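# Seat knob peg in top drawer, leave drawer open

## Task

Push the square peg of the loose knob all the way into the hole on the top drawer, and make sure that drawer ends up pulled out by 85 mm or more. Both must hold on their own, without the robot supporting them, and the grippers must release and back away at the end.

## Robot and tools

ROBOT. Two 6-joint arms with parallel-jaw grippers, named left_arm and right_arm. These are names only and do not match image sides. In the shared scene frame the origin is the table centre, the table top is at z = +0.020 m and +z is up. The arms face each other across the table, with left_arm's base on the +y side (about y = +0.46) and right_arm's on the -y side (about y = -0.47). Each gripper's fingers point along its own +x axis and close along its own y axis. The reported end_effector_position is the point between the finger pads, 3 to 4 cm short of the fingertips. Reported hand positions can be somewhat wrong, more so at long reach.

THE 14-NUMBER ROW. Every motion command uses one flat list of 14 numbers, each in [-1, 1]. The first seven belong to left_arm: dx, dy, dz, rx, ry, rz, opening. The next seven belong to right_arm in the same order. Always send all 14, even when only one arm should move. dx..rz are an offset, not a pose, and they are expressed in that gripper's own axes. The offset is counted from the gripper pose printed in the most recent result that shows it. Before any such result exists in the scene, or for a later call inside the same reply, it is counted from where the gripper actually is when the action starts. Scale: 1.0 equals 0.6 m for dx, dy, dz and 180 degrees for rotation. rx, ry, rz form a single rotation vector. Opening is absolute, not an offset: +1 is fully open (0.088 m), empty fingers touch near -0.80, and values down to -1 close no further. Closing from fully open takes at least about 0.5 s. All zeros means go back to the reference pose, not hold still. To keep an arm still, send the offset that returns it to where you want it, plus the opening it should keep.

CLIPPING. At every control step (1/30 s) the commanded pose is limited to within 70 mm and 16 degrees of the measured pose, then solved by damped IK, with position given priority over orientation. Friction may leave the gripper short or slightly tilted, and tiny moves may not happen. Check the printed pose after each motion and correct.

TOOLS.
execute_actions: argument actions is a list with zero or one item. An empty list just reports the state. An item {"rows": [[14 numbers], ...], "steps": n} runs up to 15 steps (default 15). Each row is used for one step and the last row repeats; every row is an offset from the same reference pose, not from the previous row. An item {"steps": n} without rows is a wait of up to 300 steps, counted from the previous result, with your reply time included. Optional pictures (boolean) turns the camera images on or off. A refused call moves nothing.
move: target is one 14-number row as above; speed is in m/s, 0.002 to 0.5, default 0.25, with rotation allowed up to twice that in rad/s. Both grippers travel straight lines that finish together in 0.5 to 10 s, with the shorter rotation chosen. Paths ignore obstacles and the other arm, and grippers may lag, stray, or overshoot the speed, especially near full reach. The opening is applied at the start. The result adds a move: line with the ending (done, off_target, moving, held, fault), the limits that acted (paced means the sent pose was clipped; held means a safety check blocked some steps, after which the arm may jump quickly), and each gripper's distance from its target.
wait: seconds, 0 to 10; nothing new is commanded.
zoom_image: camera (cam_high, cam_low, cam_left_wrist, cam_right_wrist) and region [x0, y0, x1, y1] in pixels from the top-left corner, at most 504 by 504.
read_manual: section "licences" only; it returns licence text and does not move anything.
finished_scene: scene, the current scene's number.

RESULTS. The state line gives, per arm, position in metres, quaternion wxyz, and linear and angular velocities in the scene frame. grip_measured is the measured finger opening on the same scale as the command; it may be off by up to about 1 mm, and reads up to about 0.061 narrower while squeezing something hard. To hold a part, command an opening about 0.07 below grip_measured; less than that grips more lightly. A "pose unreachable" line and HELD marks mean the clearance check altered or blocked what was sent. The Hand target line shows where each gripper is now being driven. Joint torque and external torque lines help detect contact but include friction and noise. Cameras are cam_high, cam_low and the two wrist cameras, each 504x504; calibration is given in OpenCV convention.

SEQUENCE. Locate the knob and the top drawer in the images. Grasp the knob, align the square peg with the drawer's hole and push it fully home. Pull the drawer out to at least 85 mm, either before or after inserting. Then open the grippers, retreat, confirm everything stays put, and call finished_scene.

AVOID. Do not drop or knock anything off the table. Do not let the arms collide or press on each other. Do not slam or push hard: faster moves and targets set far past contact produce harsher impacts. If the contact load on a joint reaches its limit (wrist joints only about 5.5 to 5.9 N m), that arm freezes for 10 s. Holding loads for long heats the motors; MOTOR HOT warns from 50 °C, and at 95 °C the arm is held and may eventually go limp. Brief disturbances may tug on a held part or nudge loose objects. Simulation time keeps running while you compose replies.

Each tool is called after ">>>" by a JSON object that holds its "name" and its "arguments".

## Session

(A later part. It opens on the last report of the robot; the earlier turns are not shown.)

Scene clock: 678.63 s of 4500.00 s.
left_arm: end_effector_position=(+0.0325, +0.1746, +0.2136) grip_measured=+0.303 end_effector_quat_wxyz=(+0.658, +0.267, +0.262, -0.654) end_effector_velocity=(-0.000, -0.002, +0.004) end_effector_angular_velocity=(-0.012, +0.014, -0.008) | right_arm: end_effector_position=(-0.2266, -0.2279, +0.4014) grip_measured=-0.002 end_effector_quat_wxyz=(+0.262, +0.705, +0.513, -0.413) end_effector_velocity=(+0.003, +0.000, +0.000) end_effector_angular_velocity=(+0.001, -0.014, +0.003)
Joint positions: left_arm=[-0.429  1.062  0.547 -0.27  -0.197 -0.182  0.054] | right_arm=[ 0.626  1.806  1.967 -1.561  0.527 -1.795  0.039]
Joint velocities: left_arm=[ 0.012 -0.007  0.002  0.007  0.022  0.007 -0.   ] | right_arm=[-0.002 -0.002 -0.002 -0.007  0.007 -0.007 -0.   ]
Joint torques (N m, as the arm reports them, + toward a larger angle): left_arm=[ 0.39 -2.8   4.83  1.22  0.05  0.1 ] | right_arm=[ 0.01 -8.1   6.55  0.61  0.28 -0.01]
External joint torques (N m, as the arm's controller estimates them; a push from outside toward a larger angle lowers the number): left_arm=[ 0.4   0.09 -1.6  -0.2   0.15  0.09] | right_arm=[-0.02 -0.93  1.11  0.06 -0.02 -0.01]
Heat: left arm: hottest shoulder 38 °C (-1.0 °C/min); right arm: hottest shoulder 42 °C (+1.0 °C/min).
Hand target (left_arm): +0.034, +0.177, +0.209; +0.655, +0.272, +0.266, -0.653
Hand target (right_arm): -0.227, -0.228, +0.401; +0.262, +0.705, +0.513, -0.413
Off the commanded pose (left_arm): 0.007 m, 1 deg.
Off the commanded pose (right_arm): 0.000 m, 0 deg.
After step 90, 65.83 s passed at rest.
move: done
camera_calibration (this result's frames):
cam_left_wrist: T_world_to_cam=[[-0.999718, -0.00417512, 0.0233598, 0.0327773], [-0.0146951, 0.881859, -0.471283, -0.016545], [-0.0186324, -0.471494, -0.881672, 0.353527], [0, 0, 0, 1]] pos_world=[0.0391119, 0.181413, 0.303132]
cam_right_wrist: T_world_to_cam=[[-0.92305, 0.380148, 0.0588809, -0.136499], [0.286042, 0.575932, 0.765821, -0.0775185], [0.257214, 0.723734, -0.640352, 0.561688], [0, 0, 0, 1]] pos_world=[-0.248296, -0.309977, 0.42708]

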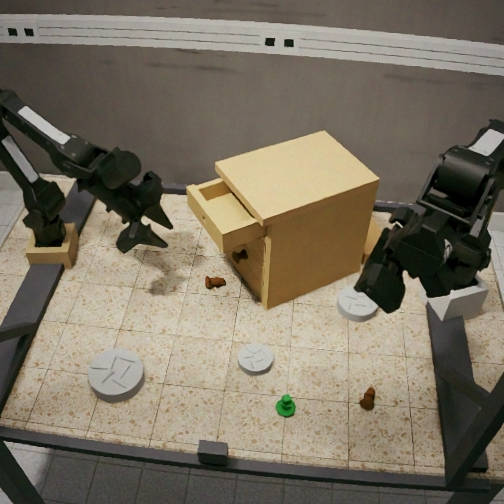

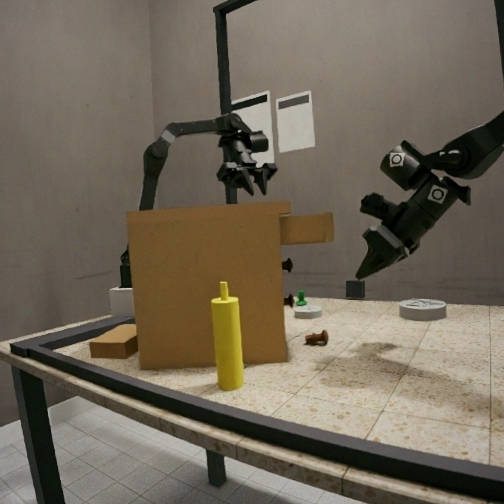

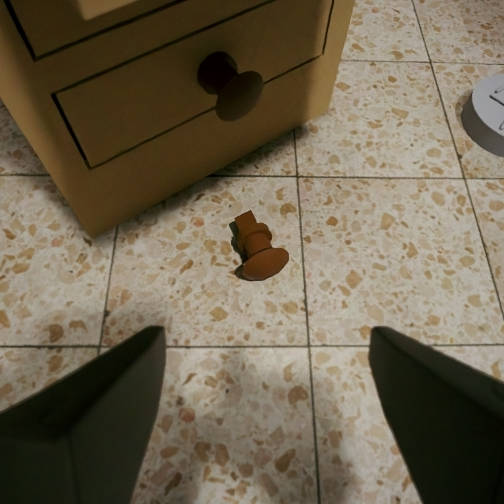

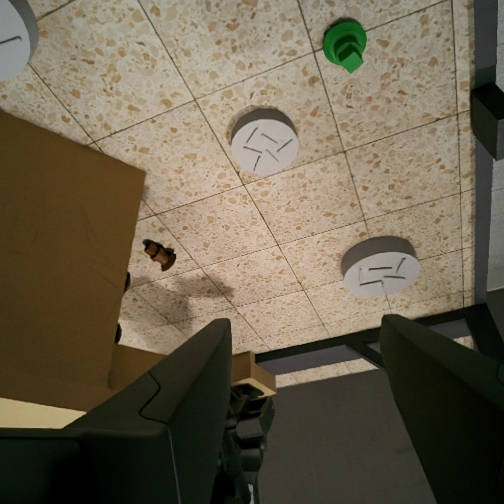

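>>> {"name": "move", "arguments": {"target": [0.198,-0.0125,-0.0225,0,0,0,0.3,0,0,0,0,0,0,0.0], "speed": 0.12}}

Scene clock: 691.00 s of 4500.00 s.
left_arm: end_effector_position=(+0.0254, +0.1027, +0.1204) grip_measured=+0.303 end_effector_quat_wxyz=(+0.658, +0.270, +0.263, -0.652) end_effector_velocity=(-0.000, -0.001, -0.001) end_effector_angular_velocity=(-0.008, +0.002, +0.008) | right_arm: end_effector_position=(-0.2266, -0.2279, +0.4014) grip_measured=-0.002 end_effector_quat_wxyz=(+0.262, +0.705, +0.513, -0.413) end_effector_velocity=(+0.002, -0.001, -0.002) end_effector_angular_velocity=(-0.013, -0.011, +0.005)
Joint positions: left_arm=[-0.383  1.664  0.55   0.329 -0.167 -0.148  0.054] | right_arm=[ 0.626  1.806  1.967 -1.561  0.527 -1.795  0.039]
Joint velocities: left_arm=[-0.002  0.012 -0.002  0.022 -0.007 -0.007 -0.   ] | right_arm=[-0.002 -0.002 -0.007 -0.007 -0.007 -0.007 -0.   ]
Joint torques (N m, as the arm reports them, + toward a larger angle): left_arm=[ 0.39 -4.39  5.6   1.56  0.06  0.1 ] | right_arm=[ 0.03 -8.12  6.59  0.6   0.28 -0.02]
External joint torques (N m, as the arm's controller estimates them; a push from outside toward a larger angle lowers the number): left_arm=[0.39 1.01 0.87 0.16 0.15 0.1 ] | right_arm=[ 0.   -0.84  1.12  0.06 -0.02 -0.02]
Heat: left arm: hottest shoulder 37 °C (-2.0 °C/min); right arm: hottest shoulder 42 °C (+0.0 °C/min).
Hand target (left_arm): +0.025, +0.098, +0.121; +0.658, +0.267, +0.262, -0.654
Hand target (right_arm): -0.227, -0.228, +0.401; +0.262, +0.705, +0.513, -0.413
Off the commanded pose (left_arm): 0.004 m, 0 deg.
Off the commanded pose (right_arm): 0.000 m, 0 deg.
After step 90, 7.83 s passed at rest.
move: done
camera_calibration (this result's frames):
cam_left_wrist: T_world_to_cam=[[-0.999782, -0.00568619, 0.0200933, 0.0280895], [-0.0144011, 0.884543, -0.466236, 0.00197315], [-0.0151223, -0.466423, -0.884432, 0.237007], [0, 0, 0, 1]] pos_world=[0.0316959, 0.10896, 0.209973]
cam_right_wrist: T_world_to_cam=[[-0.92305, 0.380148, 0.0588809, -0.136499], [0.286042, 0.575932, 0.765821, -0.0775185], [0.257214, 0.723734, -0.640352, 0.561688], [0, 0, 0, 1]] pos_world=[-0.248296, -0.309977, 0.42708]

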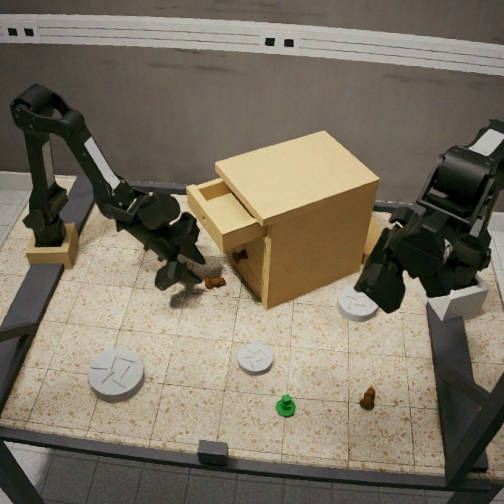

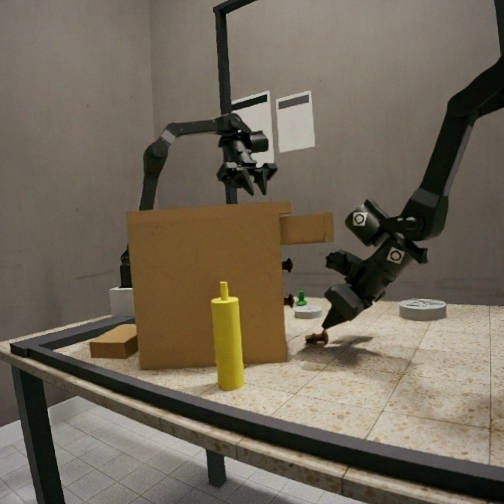

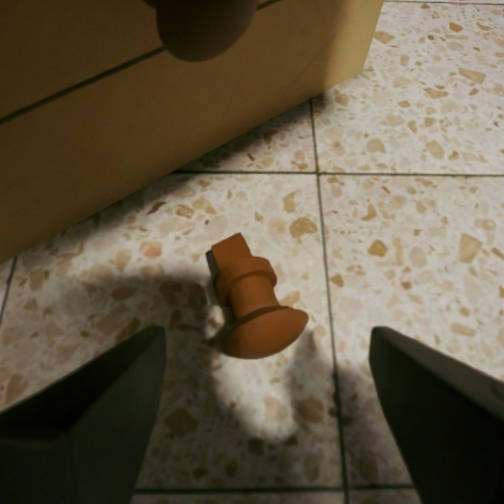

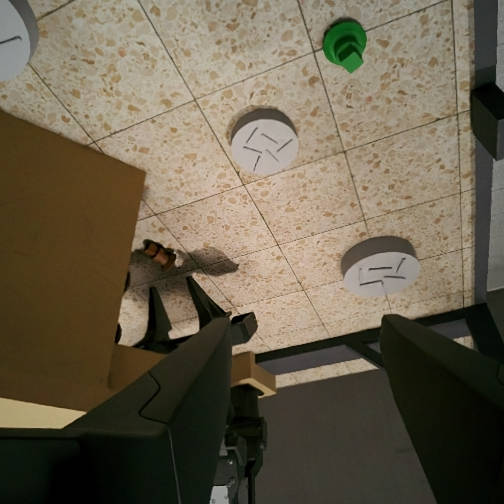

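>>> {"name": "move", "arguments": {"target": [0.027,0,-0.015,0,0,0,0.3,0,0,0,0,0,0,0.0], "speed": 0.04}}

>>> {"name": "zoom_image", "arguments": {"camera": "cam_low", "region": [270,270,390,390]}}

Scene clock: 695.67 s of 4500.00 s.
left_arm: end_effector_position=(+0.0242, +0.0963, +0.1069) grip_measured=+0.303 end_effector_quat_wxyz=(+0.659, +0.266, +0.260, -0.654) end_effector_velocity=(+0.003, +0.003, -0.006) end_effector_angular_velocity=(+0.020, -0.004, +0.013) | right_arm: end_effector_position=(-0.2266, -0.2279, +0.4014) grip_measured=-0.002 end_effector_quat_wxyz=(+0.262, +0.705, +0.513, -0.413) end_effector_velocity=(+0.001, -0.001, +0.001) end_effector_angular_velocity=(-0.008, -0.002, +0.005)
Joint positions: left_arm=[-0.382  1.744  0.55   0.417 -0.167 -0.147  0.054] | right_arm=[ 0.626  1.806  1.967 -1.561  0.527 -1.795  0.039]
Joint velocities: left_arm=[ 0.002  0.012 -0.002 -0.007 -0.007 -0.007 -0.   ] | right_arm=[-0.002 -0.002  0.002 -0.007 -0.007 -0.007 -0.   ]
Joint torques (N m, as the arm reports them, + toward a larger angle): left_arm=[ 0.26 -4.58  3.55  1.61  0.03  0.14] | right_arm=[ 0.05 -8.1   6.58  0.61  0.29 -0.03]
External joint torques (N m, as the arm's controller estimates them; a push from outside toward a larger angle lowers the number): left_arm=[ 0.27  1.06 -0.85  0.21  0.12  0.14] | right_arm=[ 0.09 -0.89  1.12  0.07 -0.01 -0.03]
Heat: left arm: hottest shoulder 37 °C (-2.0 °C/min); right arm: hottest shoulder 42 °C (+0.0 °C/min).
Hand target (left_arm): +0.026, +0.097, +0.103; +0.658, +0.270, +0.263, -0.652
Hand target (right_arm): -0.227, -0.228, +0.401; +0.262, +0.705, +0.513, -0.413
Off the commanded pose (left_arm): 0.005 m, 1 deg.
Off the commanded pose (right_arm): 0.000 m, 0 deg.
After step 90, 0.87 s passed at rest.
move: done
camera_calibration (this result's frames):
cam_left_wrist: T_world_to_cam=[[-0.999756, -0.0054617, 0.0213891, 0.0270383], [-0.0149583, 0.88017, -0.474422, 0.00256345], [-0.0162349, -0.474627, -0.880038, 0.222388], [0, 0, 0, 1]] pos_world=[0.0306805, 0.103443, 0.196348]
cam_right_wrist: T_world_to_cam=[[-0.92305, 0.380148, 0.0588809, -0.136499], [0.286042, 0.575932, 0.765821, -0.0775185], [0.257214, 0.723734, -0.640352, 0.561688], [0, 0, 0, 1]] pos_world=[-0.248296, -0.309977, 0.42708]

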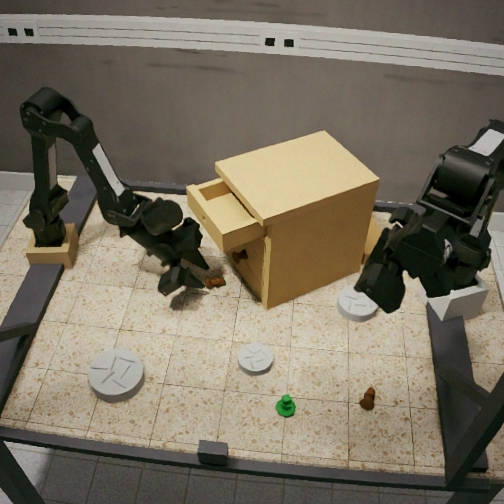

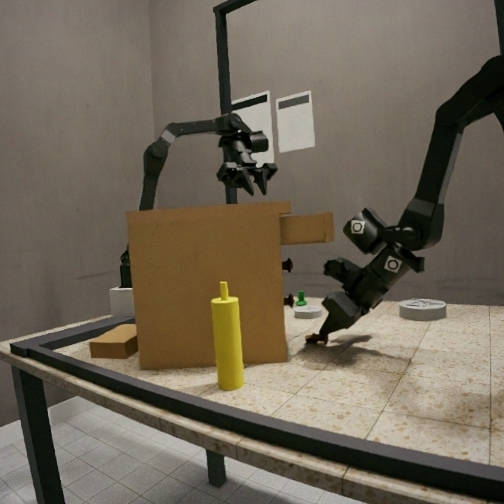

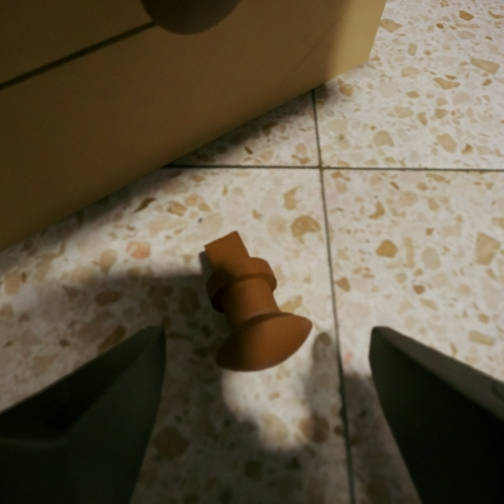

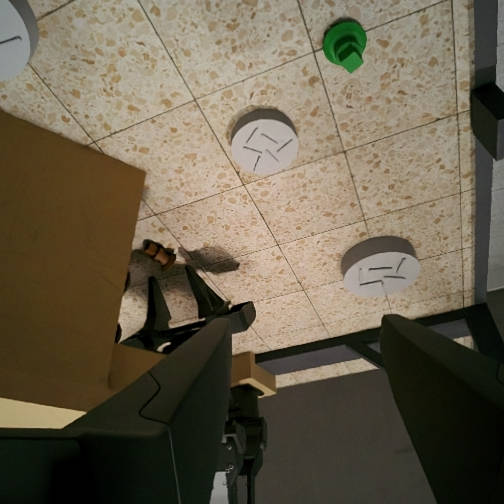

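Region (270, 270, 390, 390) of cam_low's 504x504 image, scaled by 4.200, with more detail than that image has.

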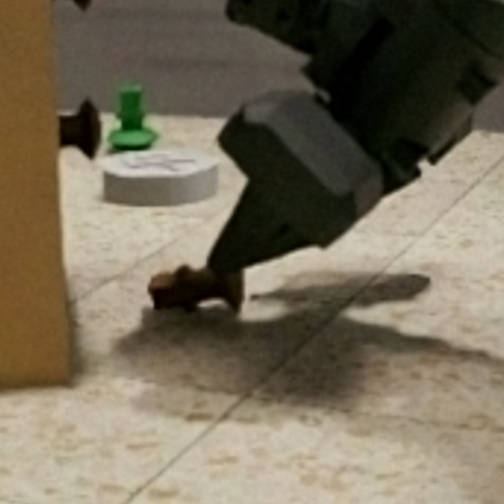

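>>> {"name": "move", "arguments": {"target": [0.028,0,-0.006,0,0,0,0.3,0,0,0,0,0,0,0.0], "speed": 0.03}}

>>> {"name": "zoom_image", "arguments": {"camera": "cam_low", "region": [270,270,390,390]}}

Scene clock: 700.47 s of 4500.00 s.
left_arm: end_effector_position=(+0.0242, +0.0906, +0.0928) grip_measured=+0.303 end_effector_quat_wxyz=(+0.659, +0.268, +0.261, -0.653) end_effector_velocity=(-0.003, -0.003, +0.001) end_effector_angular_velocity=(-0.006, +0.001, -0.013) | right_arm: end_effector_position=(-0.2266, -0.2279, +0.4014) grip_measured=-0.002 end_effector_quat_wxyz=(+0.262, +0.705, +0.513, -0.413) end_effector_velocity=(+0.002, -0.001, -0.002) end_effector_angular_velocity=(-0.021, +0.009, -0.010)
Joint positions: left_arm=[-0.379  1.822  0.563  0.478 -0.166 -0.144  0.054] | right_arm=[ 0.626  1.806  1.967 -1.561  0.527 -1.795  0.039]
Joint velocities: left_arm=[-0.002  0.007  0.007  0.007  0.007  0.007 -0.   ] | right_arm=[-0.007 -0.002 -0.002 -0.007 -0.022  0.007 -0.   ]
Joint torques (N m, as the arm reports them, + toward a larger angle): left_arm=[ 0.4  -4.92  4.92  1.59  0.11  0.12] | right_arm=[-0.01 -8.1   6.6   0.6   0.29 -0.02]
External joint torques (N m, as the arm's controller estimates them; a push from outside toward a larger angle lowers the number): left_arm=[0.44 1.03 0.75 0.18 0.19 0.11] | right_arm=[ 0.02 -0.87  1.14  0.06 -0.01 -0.02]
Heat: left arm: hottest shoulder 37 °C (-2.0 °C/min); right arm: hottest shoulder 42 °C (+0.0 °C/min).
Hand target (left_arm): +0.024, +0.087, +0.093; +0.659, +0.266, +0.260, -0.654
Hand target (right_arm): -0.227, -0.228, +0.401; +0.262, +0.705, +0.513, -0.413
Off the commanded pose (left_arm): 0.004 m, 0 deg.
Off the commanded pose (right_arm): 0.000 m, 0 deg.
After step 90, 0.93 s passed at rest.
move: done
camera_calibration (this result's frames):
cam_left_wrist: T_world_to_cam=[[-0.999804, -0.00632356, 0.0187852, 0.0275401], [-0.0144238, 0.882166, -0.470718, 0.000428434], [-0.013595, -0.470897, -0.882083, 0.207061], [0, 0, 0, 1]] pos_world=[0.0303559, 0.0973008, 0.18233]
cam_right_wrist: T_world_to_cam=[[-0.92305, 0.380148, 0.0588809, -0.136499], [0.286042, 0.575932, 0.765821, -0.0775185], [0.257214, 0.723734, -0.640352, 0.561688], [0, 0, 0, 1]] pos_world=[-0.248296, -0.309977, 0.42708]

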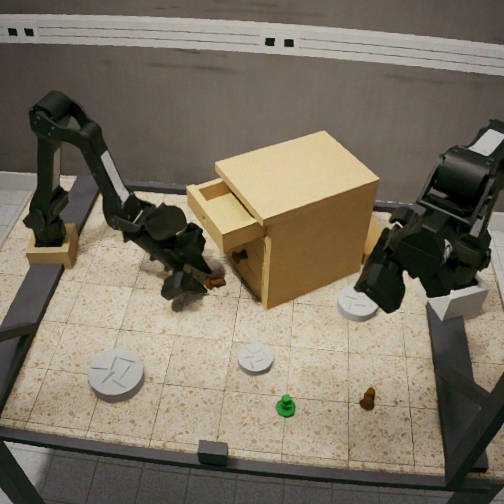

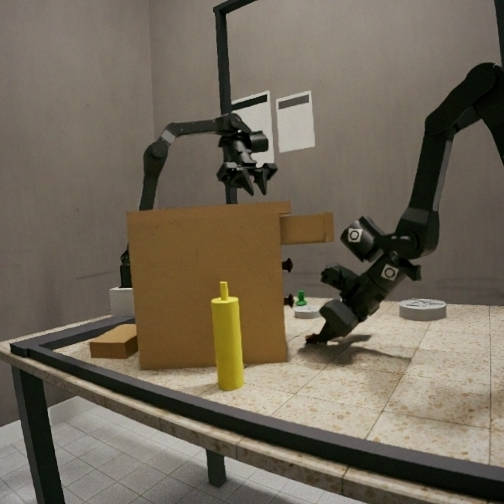

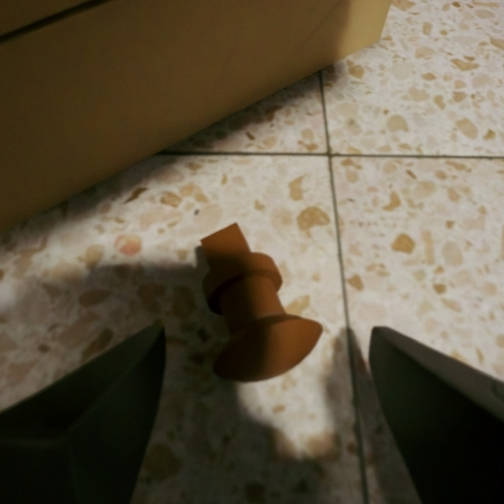

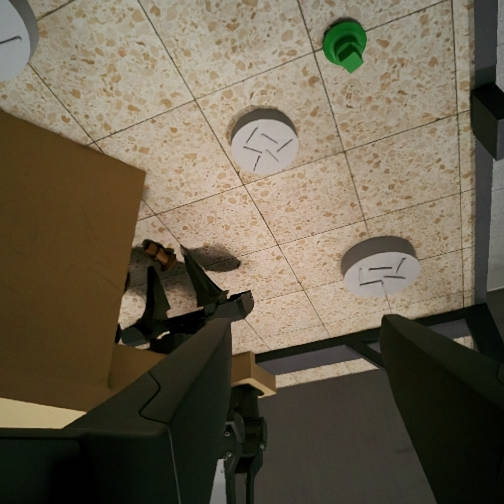

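Region (270, 270, 390, 390) of cam_low's 504x504 image, scaled by 4.200, with more detail than that image has.

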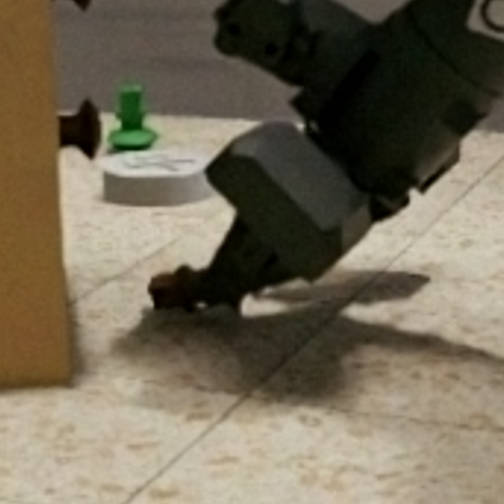

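>>> {"name": "execute_actions", "arguments": {"actions": [{"rows":[[0.008,0,0.008,0,0,0,-0.36,0,0,0,0,0,0,0.0]],"steps":15}]}}

Scene clock: 704.20 s of 4500.00 s.
left_arm: end_effector_position=(+0.0238, +0.0864, +0.0942) grip_measured=-0.335 end_effector_quat_wxyz=(+0.659, +0.267, +0.260, -0.653) end_effector_velocity=(+0.002, -0.001, +0.002) end_effector_angular_velocity=(-0.010, -0.019, +0.008) | right_arm: end_effector_position=(-0.2266, -0.2279, +0.4014) grip_measured=-0.002 end_effector_quat_wxyz=(+0.262, +0.705, +0.513, -0.413) end_effector_velocity=(+0.000, -0.000, +0.000) end_effector_angular_velocity=(-0.003, +0.006, +0.005)
Joint positions: left_arm=[-0.377  1.828  0.579  0.472 -0.166 -0.143  0.023] | right_arm=[ 0.626  1.806  1.967 -1.561  0.527 -1.795  0.039]
Joint velocities: left_arm=[-0.002 -0.002 -0.002  0.007 -0.022  0.007 -0.004] | right_arm=[-0.002 -0.007 -0.007  0.007 -0.007 -0.007 -0.   ]
Joint torques (N m, as the arm reports them, + toward a larger angle): left_arm=[ 0.34 -4.94  4.73  1.19  0.03  0.11] | right_arm=[ 0.01 -8.08  6.59  0.61  0.29 -0.02]
External joint torques (N m, as the arm's controller estimates them; a push from outside toward a larger angle lowers the number): left_arm=[ 0.33  1.09  0.55 -0.23  0.12  0.1 ] | right_arm=[ 0.01 -0.81  1.1   0.06 -0.01 -0.02]
Heat: left arm: hottest shoulder 37 °C (-2.0 °C/min); right arm: hottest shoulder 42 °C (+0.0 °C/min).
Hand target (left_arm): +0.024, +0.084, +0.093; +0.659, +0.268, +0.261, -0.652
Hand target (right_arm): -0.227, -0.228, +0.401; +0.262, +0.705, +0.513, -0.413
Off the commanded pose (left_arm): 0.003 m, 0 deg.
Off the commanded pose (right_arm): 0.000 m, 0 deg.
Steps of this call (steps 1 to 90: nothing new was sent; then 0.23 s passed at rest; steps 91 to 105: all 15 steps of this action). Readings (end_effector_position):
91: left_arm (+0.0241, +0.0898, +0.0929) | right_arm (-0.2266, -0.2279, +0.4014)
92: left_arm (+0.0241, +0.0891, +0.0931) | right_arm (-0.2266, -0.2279, +0.4014)
94: left_arm (+0.0239, +0.0876, +0.0938) | right_arm (-0.2266, -0.2279, +0.4014)
98: left_arm (+0.0237, +0.0865, +0.0943) | right_arm (-0.2266, -0.2279, +0.4014)
105: the state above
camera_calibration (this result's frames):
cam_left_wrist: T_world_to_cam=[[-0.9998, -0.00699383, 0.0187113, 0.0272235], [-0.0150245, 0.880577, -0.473665, 0.00523188], [-0.013164, -0.473851, -0.880507, 0.206454], [0, 0, 0, 1]] pos_world=[0.0300144, 0.0934118, 0.183753]
cam_right_wrist: T_world_to_cam=[[-0.92305, 0.380148, 0.0588809, -0.136499], [0.286042, 0.575932, 0.765821, -0.0775185], [0.257214, 0.723734, -0.640352, 0.561688], [0, 0, 0, 1]] pos_world=[-0.248296, -0.309977, 0.42708]

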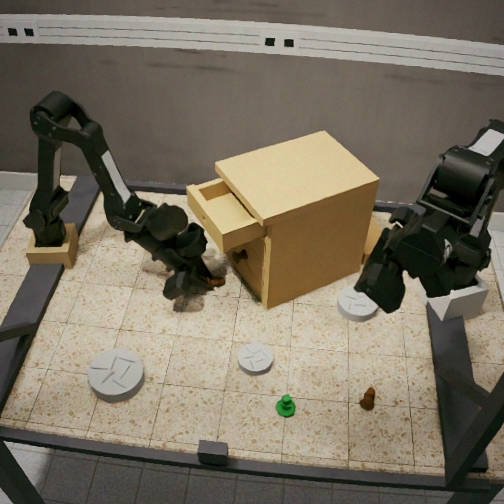

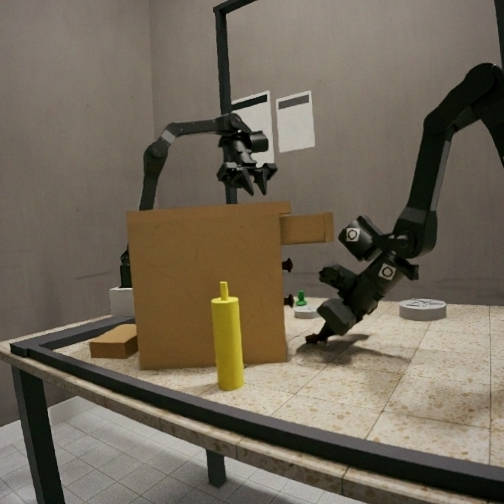

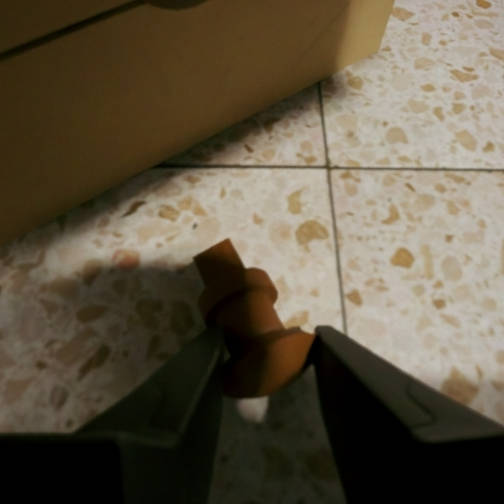

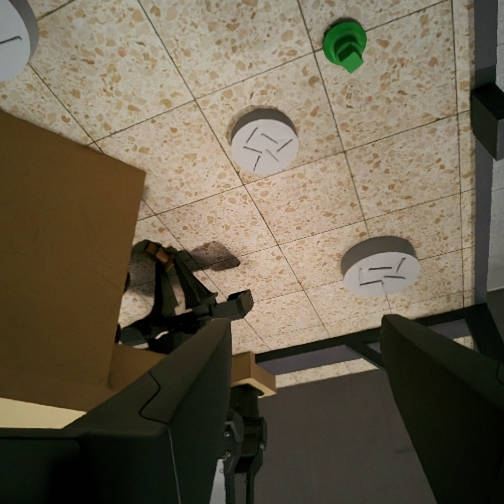

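>>> {"name": "move", "arguments": {"target": [-0.110,-0.03,-0.100,0,0,0,-0.42,0,0,0,0,0,0,0.0], "speed": 0.05}}

Scene clock: 709.50 s of 4500.00 s.
left_arm: end_effector_position=(+0.0053, +0.1736, +0.0950) grip_measured=-0.345 end_effector_quat_wxyz=(+0.658, +0.268, +0.262, -0.653) end_effector_velocity=(+0.001, +0.004, +0.000) end_effector_angular_velocity=(+0.005, -0.004, +0.018) | right_arm: end_effector_position=(-0.2266, -0.2279, +0.4014) grip_measured=-0.002 end_effector_quat_wxyz=(+0.262, +0.705, +0.513, -0.413) end_effector_velocity=(+0.003, +0.001, +0.002) end_effector_angular_velocity=(+0.006, -0.002, -0.010)
Joint positions: left_arm=[-0.566  1.574  0.281  0.48  -0.295 -0.282  0.022] | right_arm=[ 0.626  1.806  1.967 -1.561  0.527 -1.795  0.039]
Joint velocities: left_arm=[-0.012 -0.017 -0.007 -0.022 -0.022 -0.022  0.   ] | right_arm=[-0.002 -0.002  0.002 -0.007  0.007  0.007 -0.   ]
Joint torques (N m, as the arm reports them, + toward a larger angle): left_arm=[-0.44 -5.37  2.86  1.18 -0.36 -0.05] | right_arm=[ 0.04 -8.12  6.6   0.6   0.28 -0.02]
External joint torques (N m, as the arm's controller estimates them; a push from outside toward a larger angle lowers the number): left_arm=[-0.43 -1.38 -1.1  -0.18 -0.2  -0.06] | right_arm=[ 0.07 -0.8   1.09  0.06 -0.03 -0.02]
Heat: left arm: hottest shoulder 37 °C (-2.0 °C/min); right arm: hottest shoulder 42 °C (+0.0 °C/min).
Hand target (left_arm): +0.005, +0.175, +0.097; +0.659, +0.266, +0.260, -0.653
Hand target (right_arm): -0.227, -0.228, +0.401; +0.262, +0.705, +0.513, -0.413
Off the commanded pose (left_arm): 0.002 m, 0 deg.
Off the commanded pose (right_arm): 0.000 m, 0 deg.
After step 90, 0.10 s passed at rest.
move: done
camera_calibration (this result's frames):
cam_left_wrist: T_world_to_cam=[[-0.999781, -0.00549678, 0.0201853, 0.008941], [-0.0143344, 0.882765, -0.469596, -0.0722801], [-0.0152376, -0.469782, -0.882651, 0.24771], [0, 0, 0, 1]] pos_world=[0.0116775, 0.180225, 0.184519]
cam_right_wrist: T_world_to_cam=[[-0.92305, 0.380148, 0.0588809, -0.136499], [0.286042, 0.575932, 0.765821, -0.0775185], [0.257214, 0.723734, -0.640352, 0.561688], [0, 0, 0, 1]] pos_world=[-0.248296, -0.309977, 0.42708]

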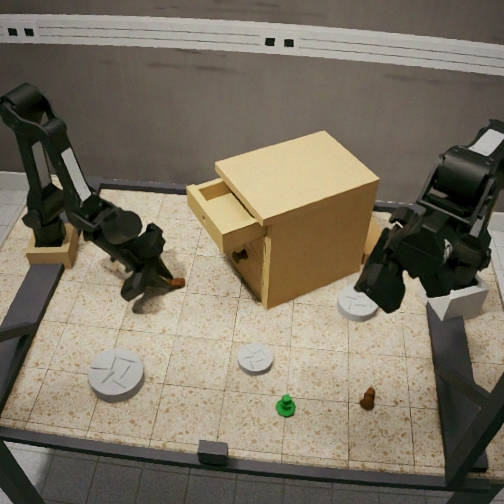

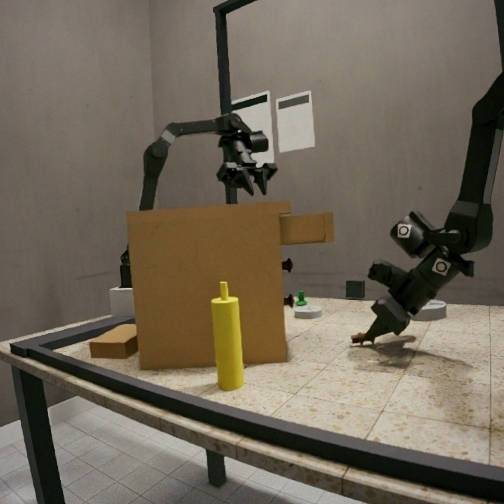

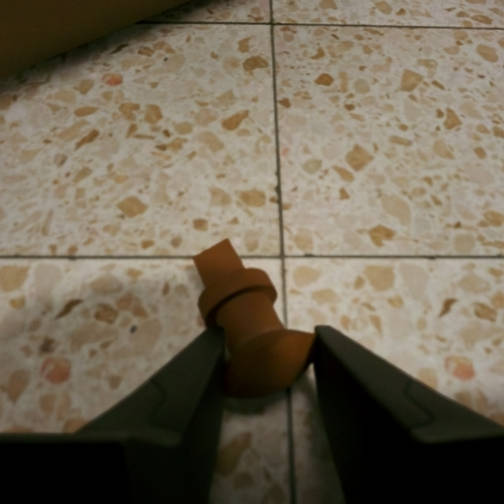

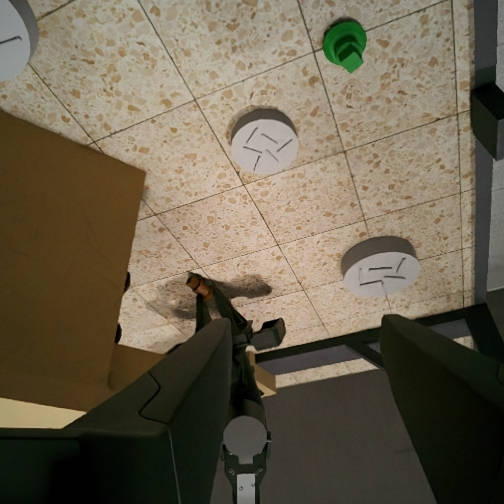

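>>> {"name": "execute_actions", "arguments": {"actions": [{"rows":[[0,0,0,0,0,0,0.3,0,0,0,0,0,0,0.0]],"steps":10}], "pictures": false}}

>>> {"name": "move", "arguments": {"target": [-0.07,0,0.07,0,0,0,0.3,0,0,0,0,0,0,0.0], "speed": 0.1}}

>>> {"name": "move", "arguments": {"target": [0.03,0,0.03,-0.112,0.247,0.046,0.3,0,0,0,0,0,0,0.0], "speed": 0.25}}

Scene clock: 728.10 s of 4500.00 s.
left_arm: end_effector_position=(+0.0052, +0.1739, +0.0950) grip_measured=+0.247 end_effector_quat_wxyz=(+0.658, +0.268, +0.262, -0.653) end_effector_velocity=(+0.002, +0.003, -0.002) end_effector_angular_velocity=(+0.009, -0.004, +0.008) | right_arm: end_effector_position=(-0.2266, -0.2279, +0.4014) grip_measured=-0.002 end_effector_quat_wxyz=(+0.262, +0.705, +0.513, -0.413) end_effector_velocity=(+0.002, -0.001, -0.001) end_effector_angular_velocity=(-0.011, -0.006, +0.005)
Joint positions: left_arm=[-0.567  1.573  0.28   0.479 -0.296 -0.283  0.051] | right_arm=[ 0.626  1.806  1.967 -1.561  0.527 -1.795  0.039]
Joint velocities: left_arm=[-0.002 -0.002 -0.007 -0.007 -0.007 -0.007  0.021] | right_arm=[-0.002 -0.002 -0.002 -0.007 -0.007 -0.007 -0.   ]
Joint torques (N m, as the arm reports them, + toward a larger angle): left_arm=[ 0.1  -3.94  3.63  1.38 -0.17  0.04] | right_arm=[ 0.03 -8.08  6.58  0.6   0.28 -0.02]
External joint torques (N m, as the arm's controller estimates them; a push from outside toward a larger angle lowers the number): left_arm=[ 0.09 -0.01 -0.27  0.04 -0.01  0.03] | right_arm=[ 0.08 -0.84  1.11  0.06 -0.03 -0.01]
Heat: left arm: hottest shoulder 37 °C (-2.0 °C/min); right arm: hottest shoulder 42 °C (+0.0 °C/min).
Hand target (left_arm): +0.005, +0.174, +0.095; +0.658, +0.268, +0.262, -0.653
Hand target (right_arm): -0.227, -0.228, +0.401; +0.262, +0.705, +0.513, -0.413
Off the commanded pose (left_arm): 0.000 m, 0 deg.
Off the commanded pose (right_arm): 0.000 m, 0 deg.
Steps of this call (steps 1 to 90: nothing new was sent; then 15.27 s passed at rest; steps 91 to 100: all 10 steps of this action). Readings (end_effector_position):
91: left_arm (+0.0052, +0.1739, +0.0950) | right_arm (-0.2266, -0.2279, +0.4014)
92: left_arm (+0.0052, +0.1739, +0.0950) | right_arm (-0.2266, -0.2279, +0.4014)
94: left_arm (+0.0052, +0.1739, +0.0950) | right_arm (-0.2266, -0.2279, +0.4014)
98: left_arm (+0.0052, +0.1739, +0.0950) | right_arm (-0.2266, -0.2279, +0.4014)
100: the state above

Scene clock: 729.57 s of 4500.00 s.
left_arm: end_effector_position=(+0.0073, +0.1788, +0.1466) grip_measured=+0.297 end_effector_quat_wxyz=(+0.656, +0.278, +0.266, -0.649) end_effector_velocity=(+0.004, +0.002, +0.003) end_effector_angular_velocity=(+0.009, -0.017, +0.017) | right_arm: end_effector_position=(-0.2266, -0.2279, +0.4014) grip_measured=-0.002 end_effector_quat_wxyz=(+0.262, +0.705, +0.513, -0.413) end_effector_velocity=(+0.005, +0.003, +0.003) end_effector_angular_velocity=(+0.016, -0.017, -0.005)
Joint positions: left_arm=[-0.567  1.275  0.384  0.055 -0.296 -0.283  0.054] | right_arm=[ 0.626  1.806  1.967 -1.561  0.527 -1.795  0.039]
Joint velocities: left_arm=[-0.002 -0.022  0.012 -0.051 -0.022 -0.007 -0.   ] | right_arm=[-0.007 -0.002  0.002 -0.007  0.022 -0.007 -0.   ]
Joint torques (N m, as the arm reports them, + toward a larger angle): left_arm=[-0.24 -4.76  6.31  1.14 -0.28 -0.03] | right_arm=[ 0.01 -8.12  6.59  0.6   0.28 -0.02]
External joint torques (N m, as the arm's controller estimates them; a push from outside toward a larger angle lowers the number): left_arm=[-0.23 -1.42  0.89 -0.18 -0.12 -0.04] | right_arm=[ 0.07 -0.84  1.1   0.05 -0.03 -0.02]
Heat: left arm: hottest shoulder 37 °C (-2.0 °C/min); right arm: hottest shoulder 42 °C (+0.0 °C/min).
Hand target (left_arm): +0.005, +0.175, +0.155; +0.658, +0.268, +0.262, -0.653
Hand target (right_arm): -0.227, -0.228, +0.401; +0.262, +0.705, +0.513, -0.413
Off the commanded pose (left_arm): 0.009 m, 1 deg.
Off the commanded pose (right_arm): 0.000 m, 0 deg.
move: off_target (left_arm)
camera_calibration (this result's frames):
cam_left_wrist: T_world_to_cam=[[-0.999923, -0.00573632, 0.010977, 0.0112871], [-0.0100701, 0.892515, -0.450906, -0.0570893], [-0.0072106, -0.450982, -0.892504, 0.293778], [0, 0, 0, 1]] pos_world=[0.0128296, 0.183506, 0.236332]
cam_right_wrist: T_world_to_cam=[[-0.92305, 0.380148, 0.0588809, -0.136499], [0.286042, 0.575932, 0.765821, -0.0775185], [0.257214, 0.723734, -0.640352, 0.561688], [0, 0, 0, 1]] pos_world=[-0.248296, -0.309977, 0.42708]

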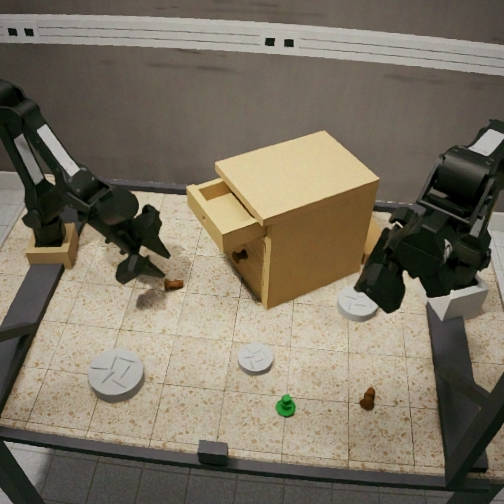

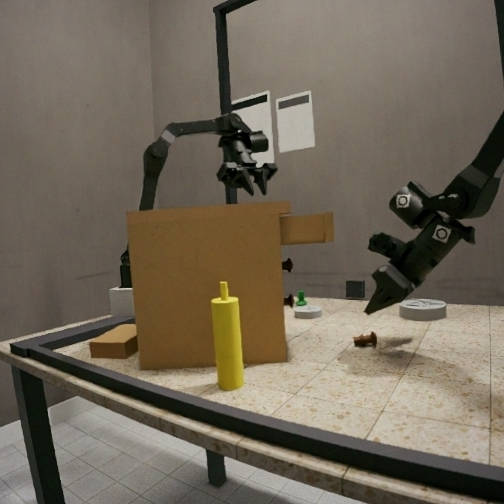

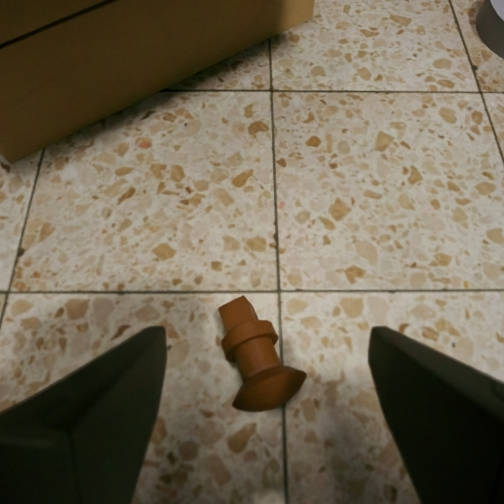

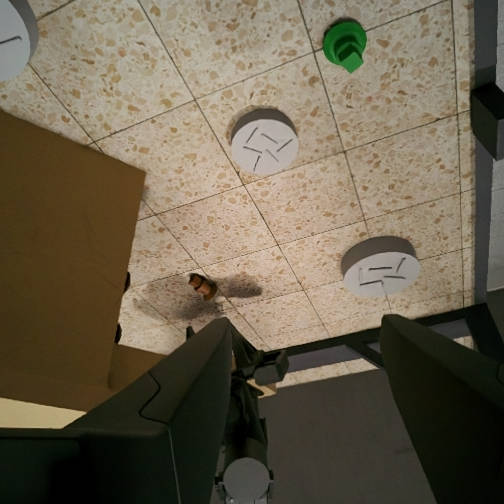

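Scene clock: 731.80 s of 4500.00 s.
left_arm: end_effector_position=(+0.0054, +0.1565, +0.1475) grip_measured=+0.297 end_effector_quat_wxyz=(+0.588, +0.408, +0.572, -0.400) end_effector_velocity=(+0.002, +0.001, -0.001) end_effector_angular_velocity=(+0.019, -0.013, +0.010) | right_arm: end_effector_position=(-0.2266, -0.2279, +0.4014) grip_measured=-0.002 end_effector_quat_wxyz=(+0.262, +0.705, +0.513, -0.413) end_effector_velocity=(+0.001, -0.003, -0.003) end_effector_angular_velocity=(-0.028, -0.011, +0.020)
Joint positions: left_arm=[-0.415  1.793  1.163 -0.943 -0.025 -0.606  0.054] | right_arm=[ 0.626  1.806  1.967 -1.561  0.527 -1.795  0.039]
Joint velocities: left_arm=[ 0.002  0.012  0.012 -0.022 -0.007 -0.007 -0.   ] | right_arm=[-0.002 -0.002 -0.007 -0.007 -0.022 -0.022 -0.   ]
Joint torques (N m, as the arm reports them, + toward a larger angle): left_arm=[ 0.86 -5.16  5.84  0.08  0.11 -0.07] | right_arm=[ 0.03 -8.09  6.58  0.61  0.28 -0.02]
External joint torques (N m, as the arm's controller estimates them; a push from outside toward a larger angle lowers the number): left_arm=[ 0.85  1.47  0.78 -0.23  0.17 -0.07] | right_arm=[ 0.02 -0.92  1.14  0.06 -0.02 -0.02]
Heat: left arm: hottest shoulder 37 °C (-2.0 °C/min); right arm: hottest shoulder 42 °C (+0.0 °C/min).
Hand target (left_arm): +0.007, +0.153, +0.146; +0.589, +0.405, +0.578, -0.395
Hand target (right_arm): -0.227, -0.228, +0.401; +0.262, +0.705, +0.513, -0.413
Off the commanded pose (left_arm): 0.004 m, 1 deg.
Off the commanded pose (right_arm): 0.000 m, 0 deg.
move: done
camera_calibration (this result's frames):
cam_left_wrist: T_world_to_cam=[[-0.929216, -0.369534, -0.00134093, 0.0676016], [-0.353353, 0.887456, 0.295912, -0.14437], [-0.108159, 0.27544, -0.955214, 0.180637], [0, 0, 0, 1]] pos_world=[0.0313404, 0.103349, 0.215358]
cam_right_wrist: T_world_to_cam=[[-0.92305, 0.380148, 0.0588809, -0.136499], [0.286042, 0.575932, 0.765821, -0.0775185], [0.257214, 0.723734, -0.640352, 0.561688], [0, 0, 0, 1]] pos_world=[-0.248296, -0.309977, 0.42708]

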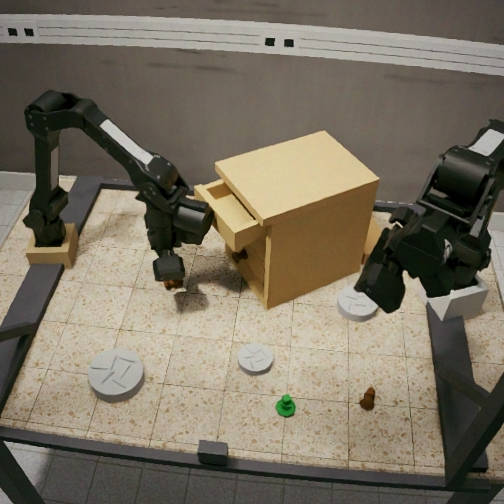

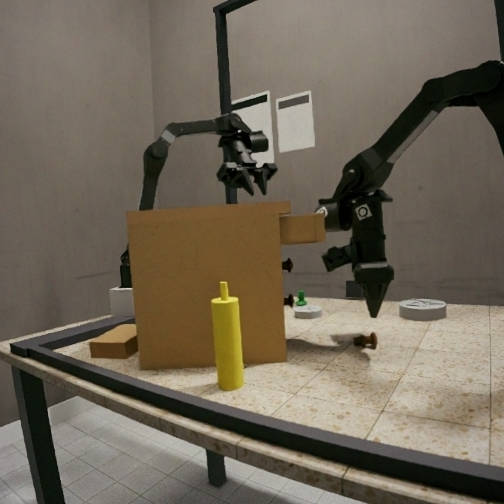

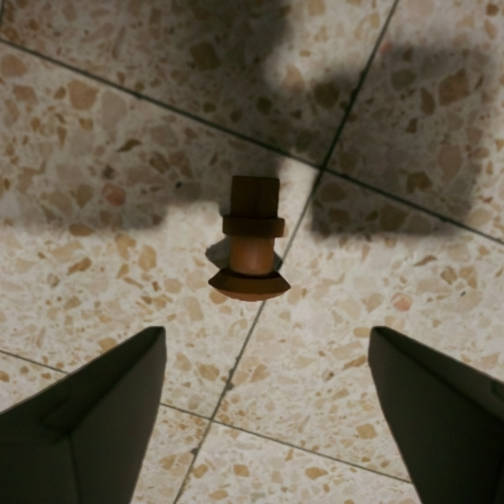

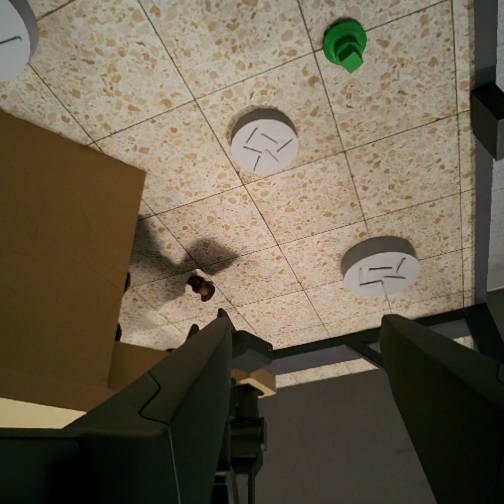

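>>> {"name": "move", "arguments": {"target": [0.065,0.008,0.013,0,0,0,0.3,0,0,0,0,0,0,0.0], "speed": 0.06}}

>>> {"name": "zoom_image", "arguments": {"camera": "cam_low", "region": [280,180,480,380]}}

Scene clock: 738.73 s of 4500.00 s.
left_arm: end_effector_position=(+0.0088, +0.1488, +0.1150) grip_measured=+0.297 end_effector_quat_wxyz=(+0.589, +0.404, +0.568, -0.409) end_effector_velocity=(-0.001, +0.003, -0.001) end_effector_angular_velocity=(+0.013, +0.004, +0.005) | right_arm: end_effector_position=(-0.2266, -0.2279, +0.4014) grip_measured=-0.002 end_effector_quat_wxyz=(+0.262, +0.705, +0.513, -0.413) end_effector_velocity=(+0.003, -0.004, -0.001) end_effector_angular_velocity=(-0.018, -0.019, +0.010)
Joint positions: left_arm=[-0.399  1.857  1.103 -0.8   -0.025 -0.58   0.054] | right_arm=[ 0.626  1.806  1.967 -1.561  0.527 -1.795  0.039]
Joint velocities: left_arm=[-0.002  0.002 -0.002 -0.007  0.007 -0.007 -0.   ] | right_arm=[ 0.002 -0.002 -0.002 -0.022 -0.007 -0.007 -0.   ]
Joint torques (N m, as the arm reports them, + toward a larger angle): left_arm=[ 0.88 -5.56  3.59  0.5  -0.12  0.12] | right_arm=[ 0.01 -8.06  6.59  0.6   0.28 -0.03]
External joint torques (N m, as the arm's controller estimates them; a push from outside toward a larger angle lowers the number): left_arm=[ 0.92  1.22 -1.2   0.17 -0.08  0.12] | right_arm=[-0.01 -0.81  1.11  0.06 -0.03 -0.02]
Heat: left arm: hottest shoulder 37 °C (-1.0 °C/min); right arm: hottest shoulder 42 °C (+0.0 °C/min).
Hand target (left_arm): +0.013, +0.151, +0.109; +0.588, +0.408, +0.572, -0.400
Hand target (right_arm): -0.227, -0.228, +0.401; +0.262, +0.705, +0.513, -0.413
Off the commanded pose (left_arm): 0.008 m, 1 deg.
Off the commanded pose (right_arm): 0.000 m, 0 deg.
After step 90, 2.87 s passed at rest.
move: done
camera_calibration (this result's frames):
cam_left_wrist: T_world_to_cam=[[-0.932539, -0.360942, 0.00956331, 0.0653734], [-0.343777, 0.895668, 0.282129, -0.126424], [-0.110398, 0.259809, -0.959329, 0.154887], [0, 0, 0, 1]] pos_world=[0.0346007, 0.0965891, 0.183631]
cam_right_wrist: T_world_to_cam=[[-0.92305, 0.380148, 0.0588809, -0.136499], [0.286042, 0.575932, 0.765821, -0.0775185], [0.257214, 0.723734, -0.640352, 0.561688], [0, 0, 0, 1]] pos_world=[-0.248296, -0.309977, 0.42708]

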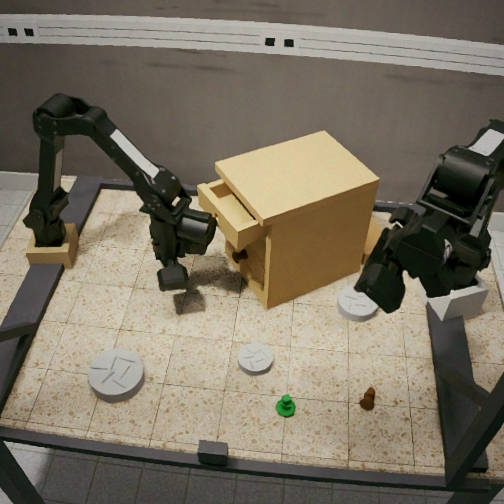

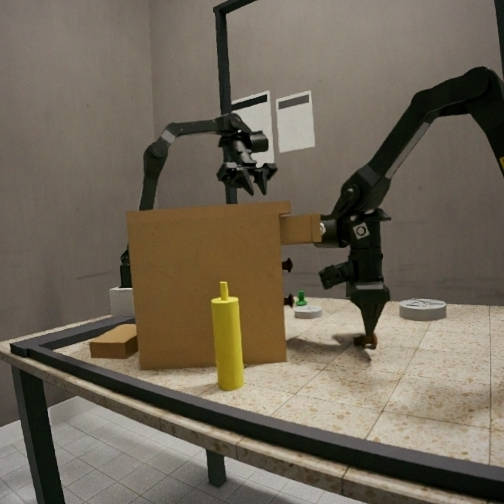

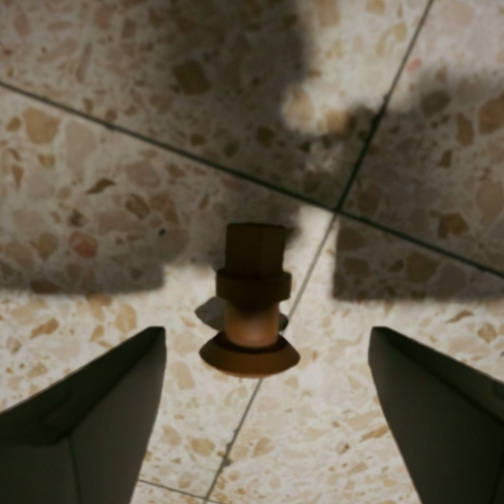

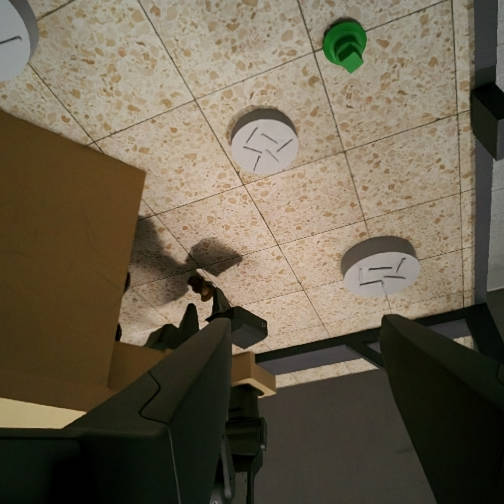

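Region (280, 180, 480, 380) of cam_low's 504x504 image, scaled by 2.520, with more detail than that image has.

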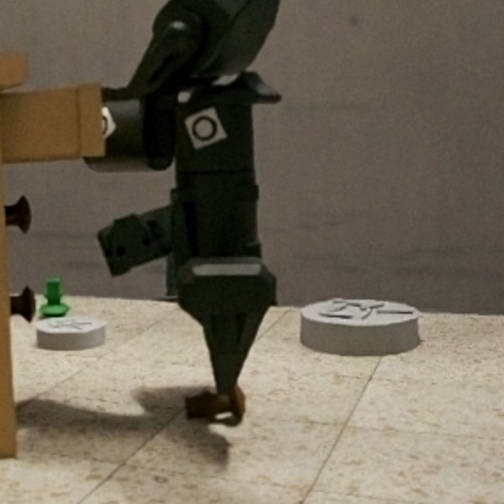

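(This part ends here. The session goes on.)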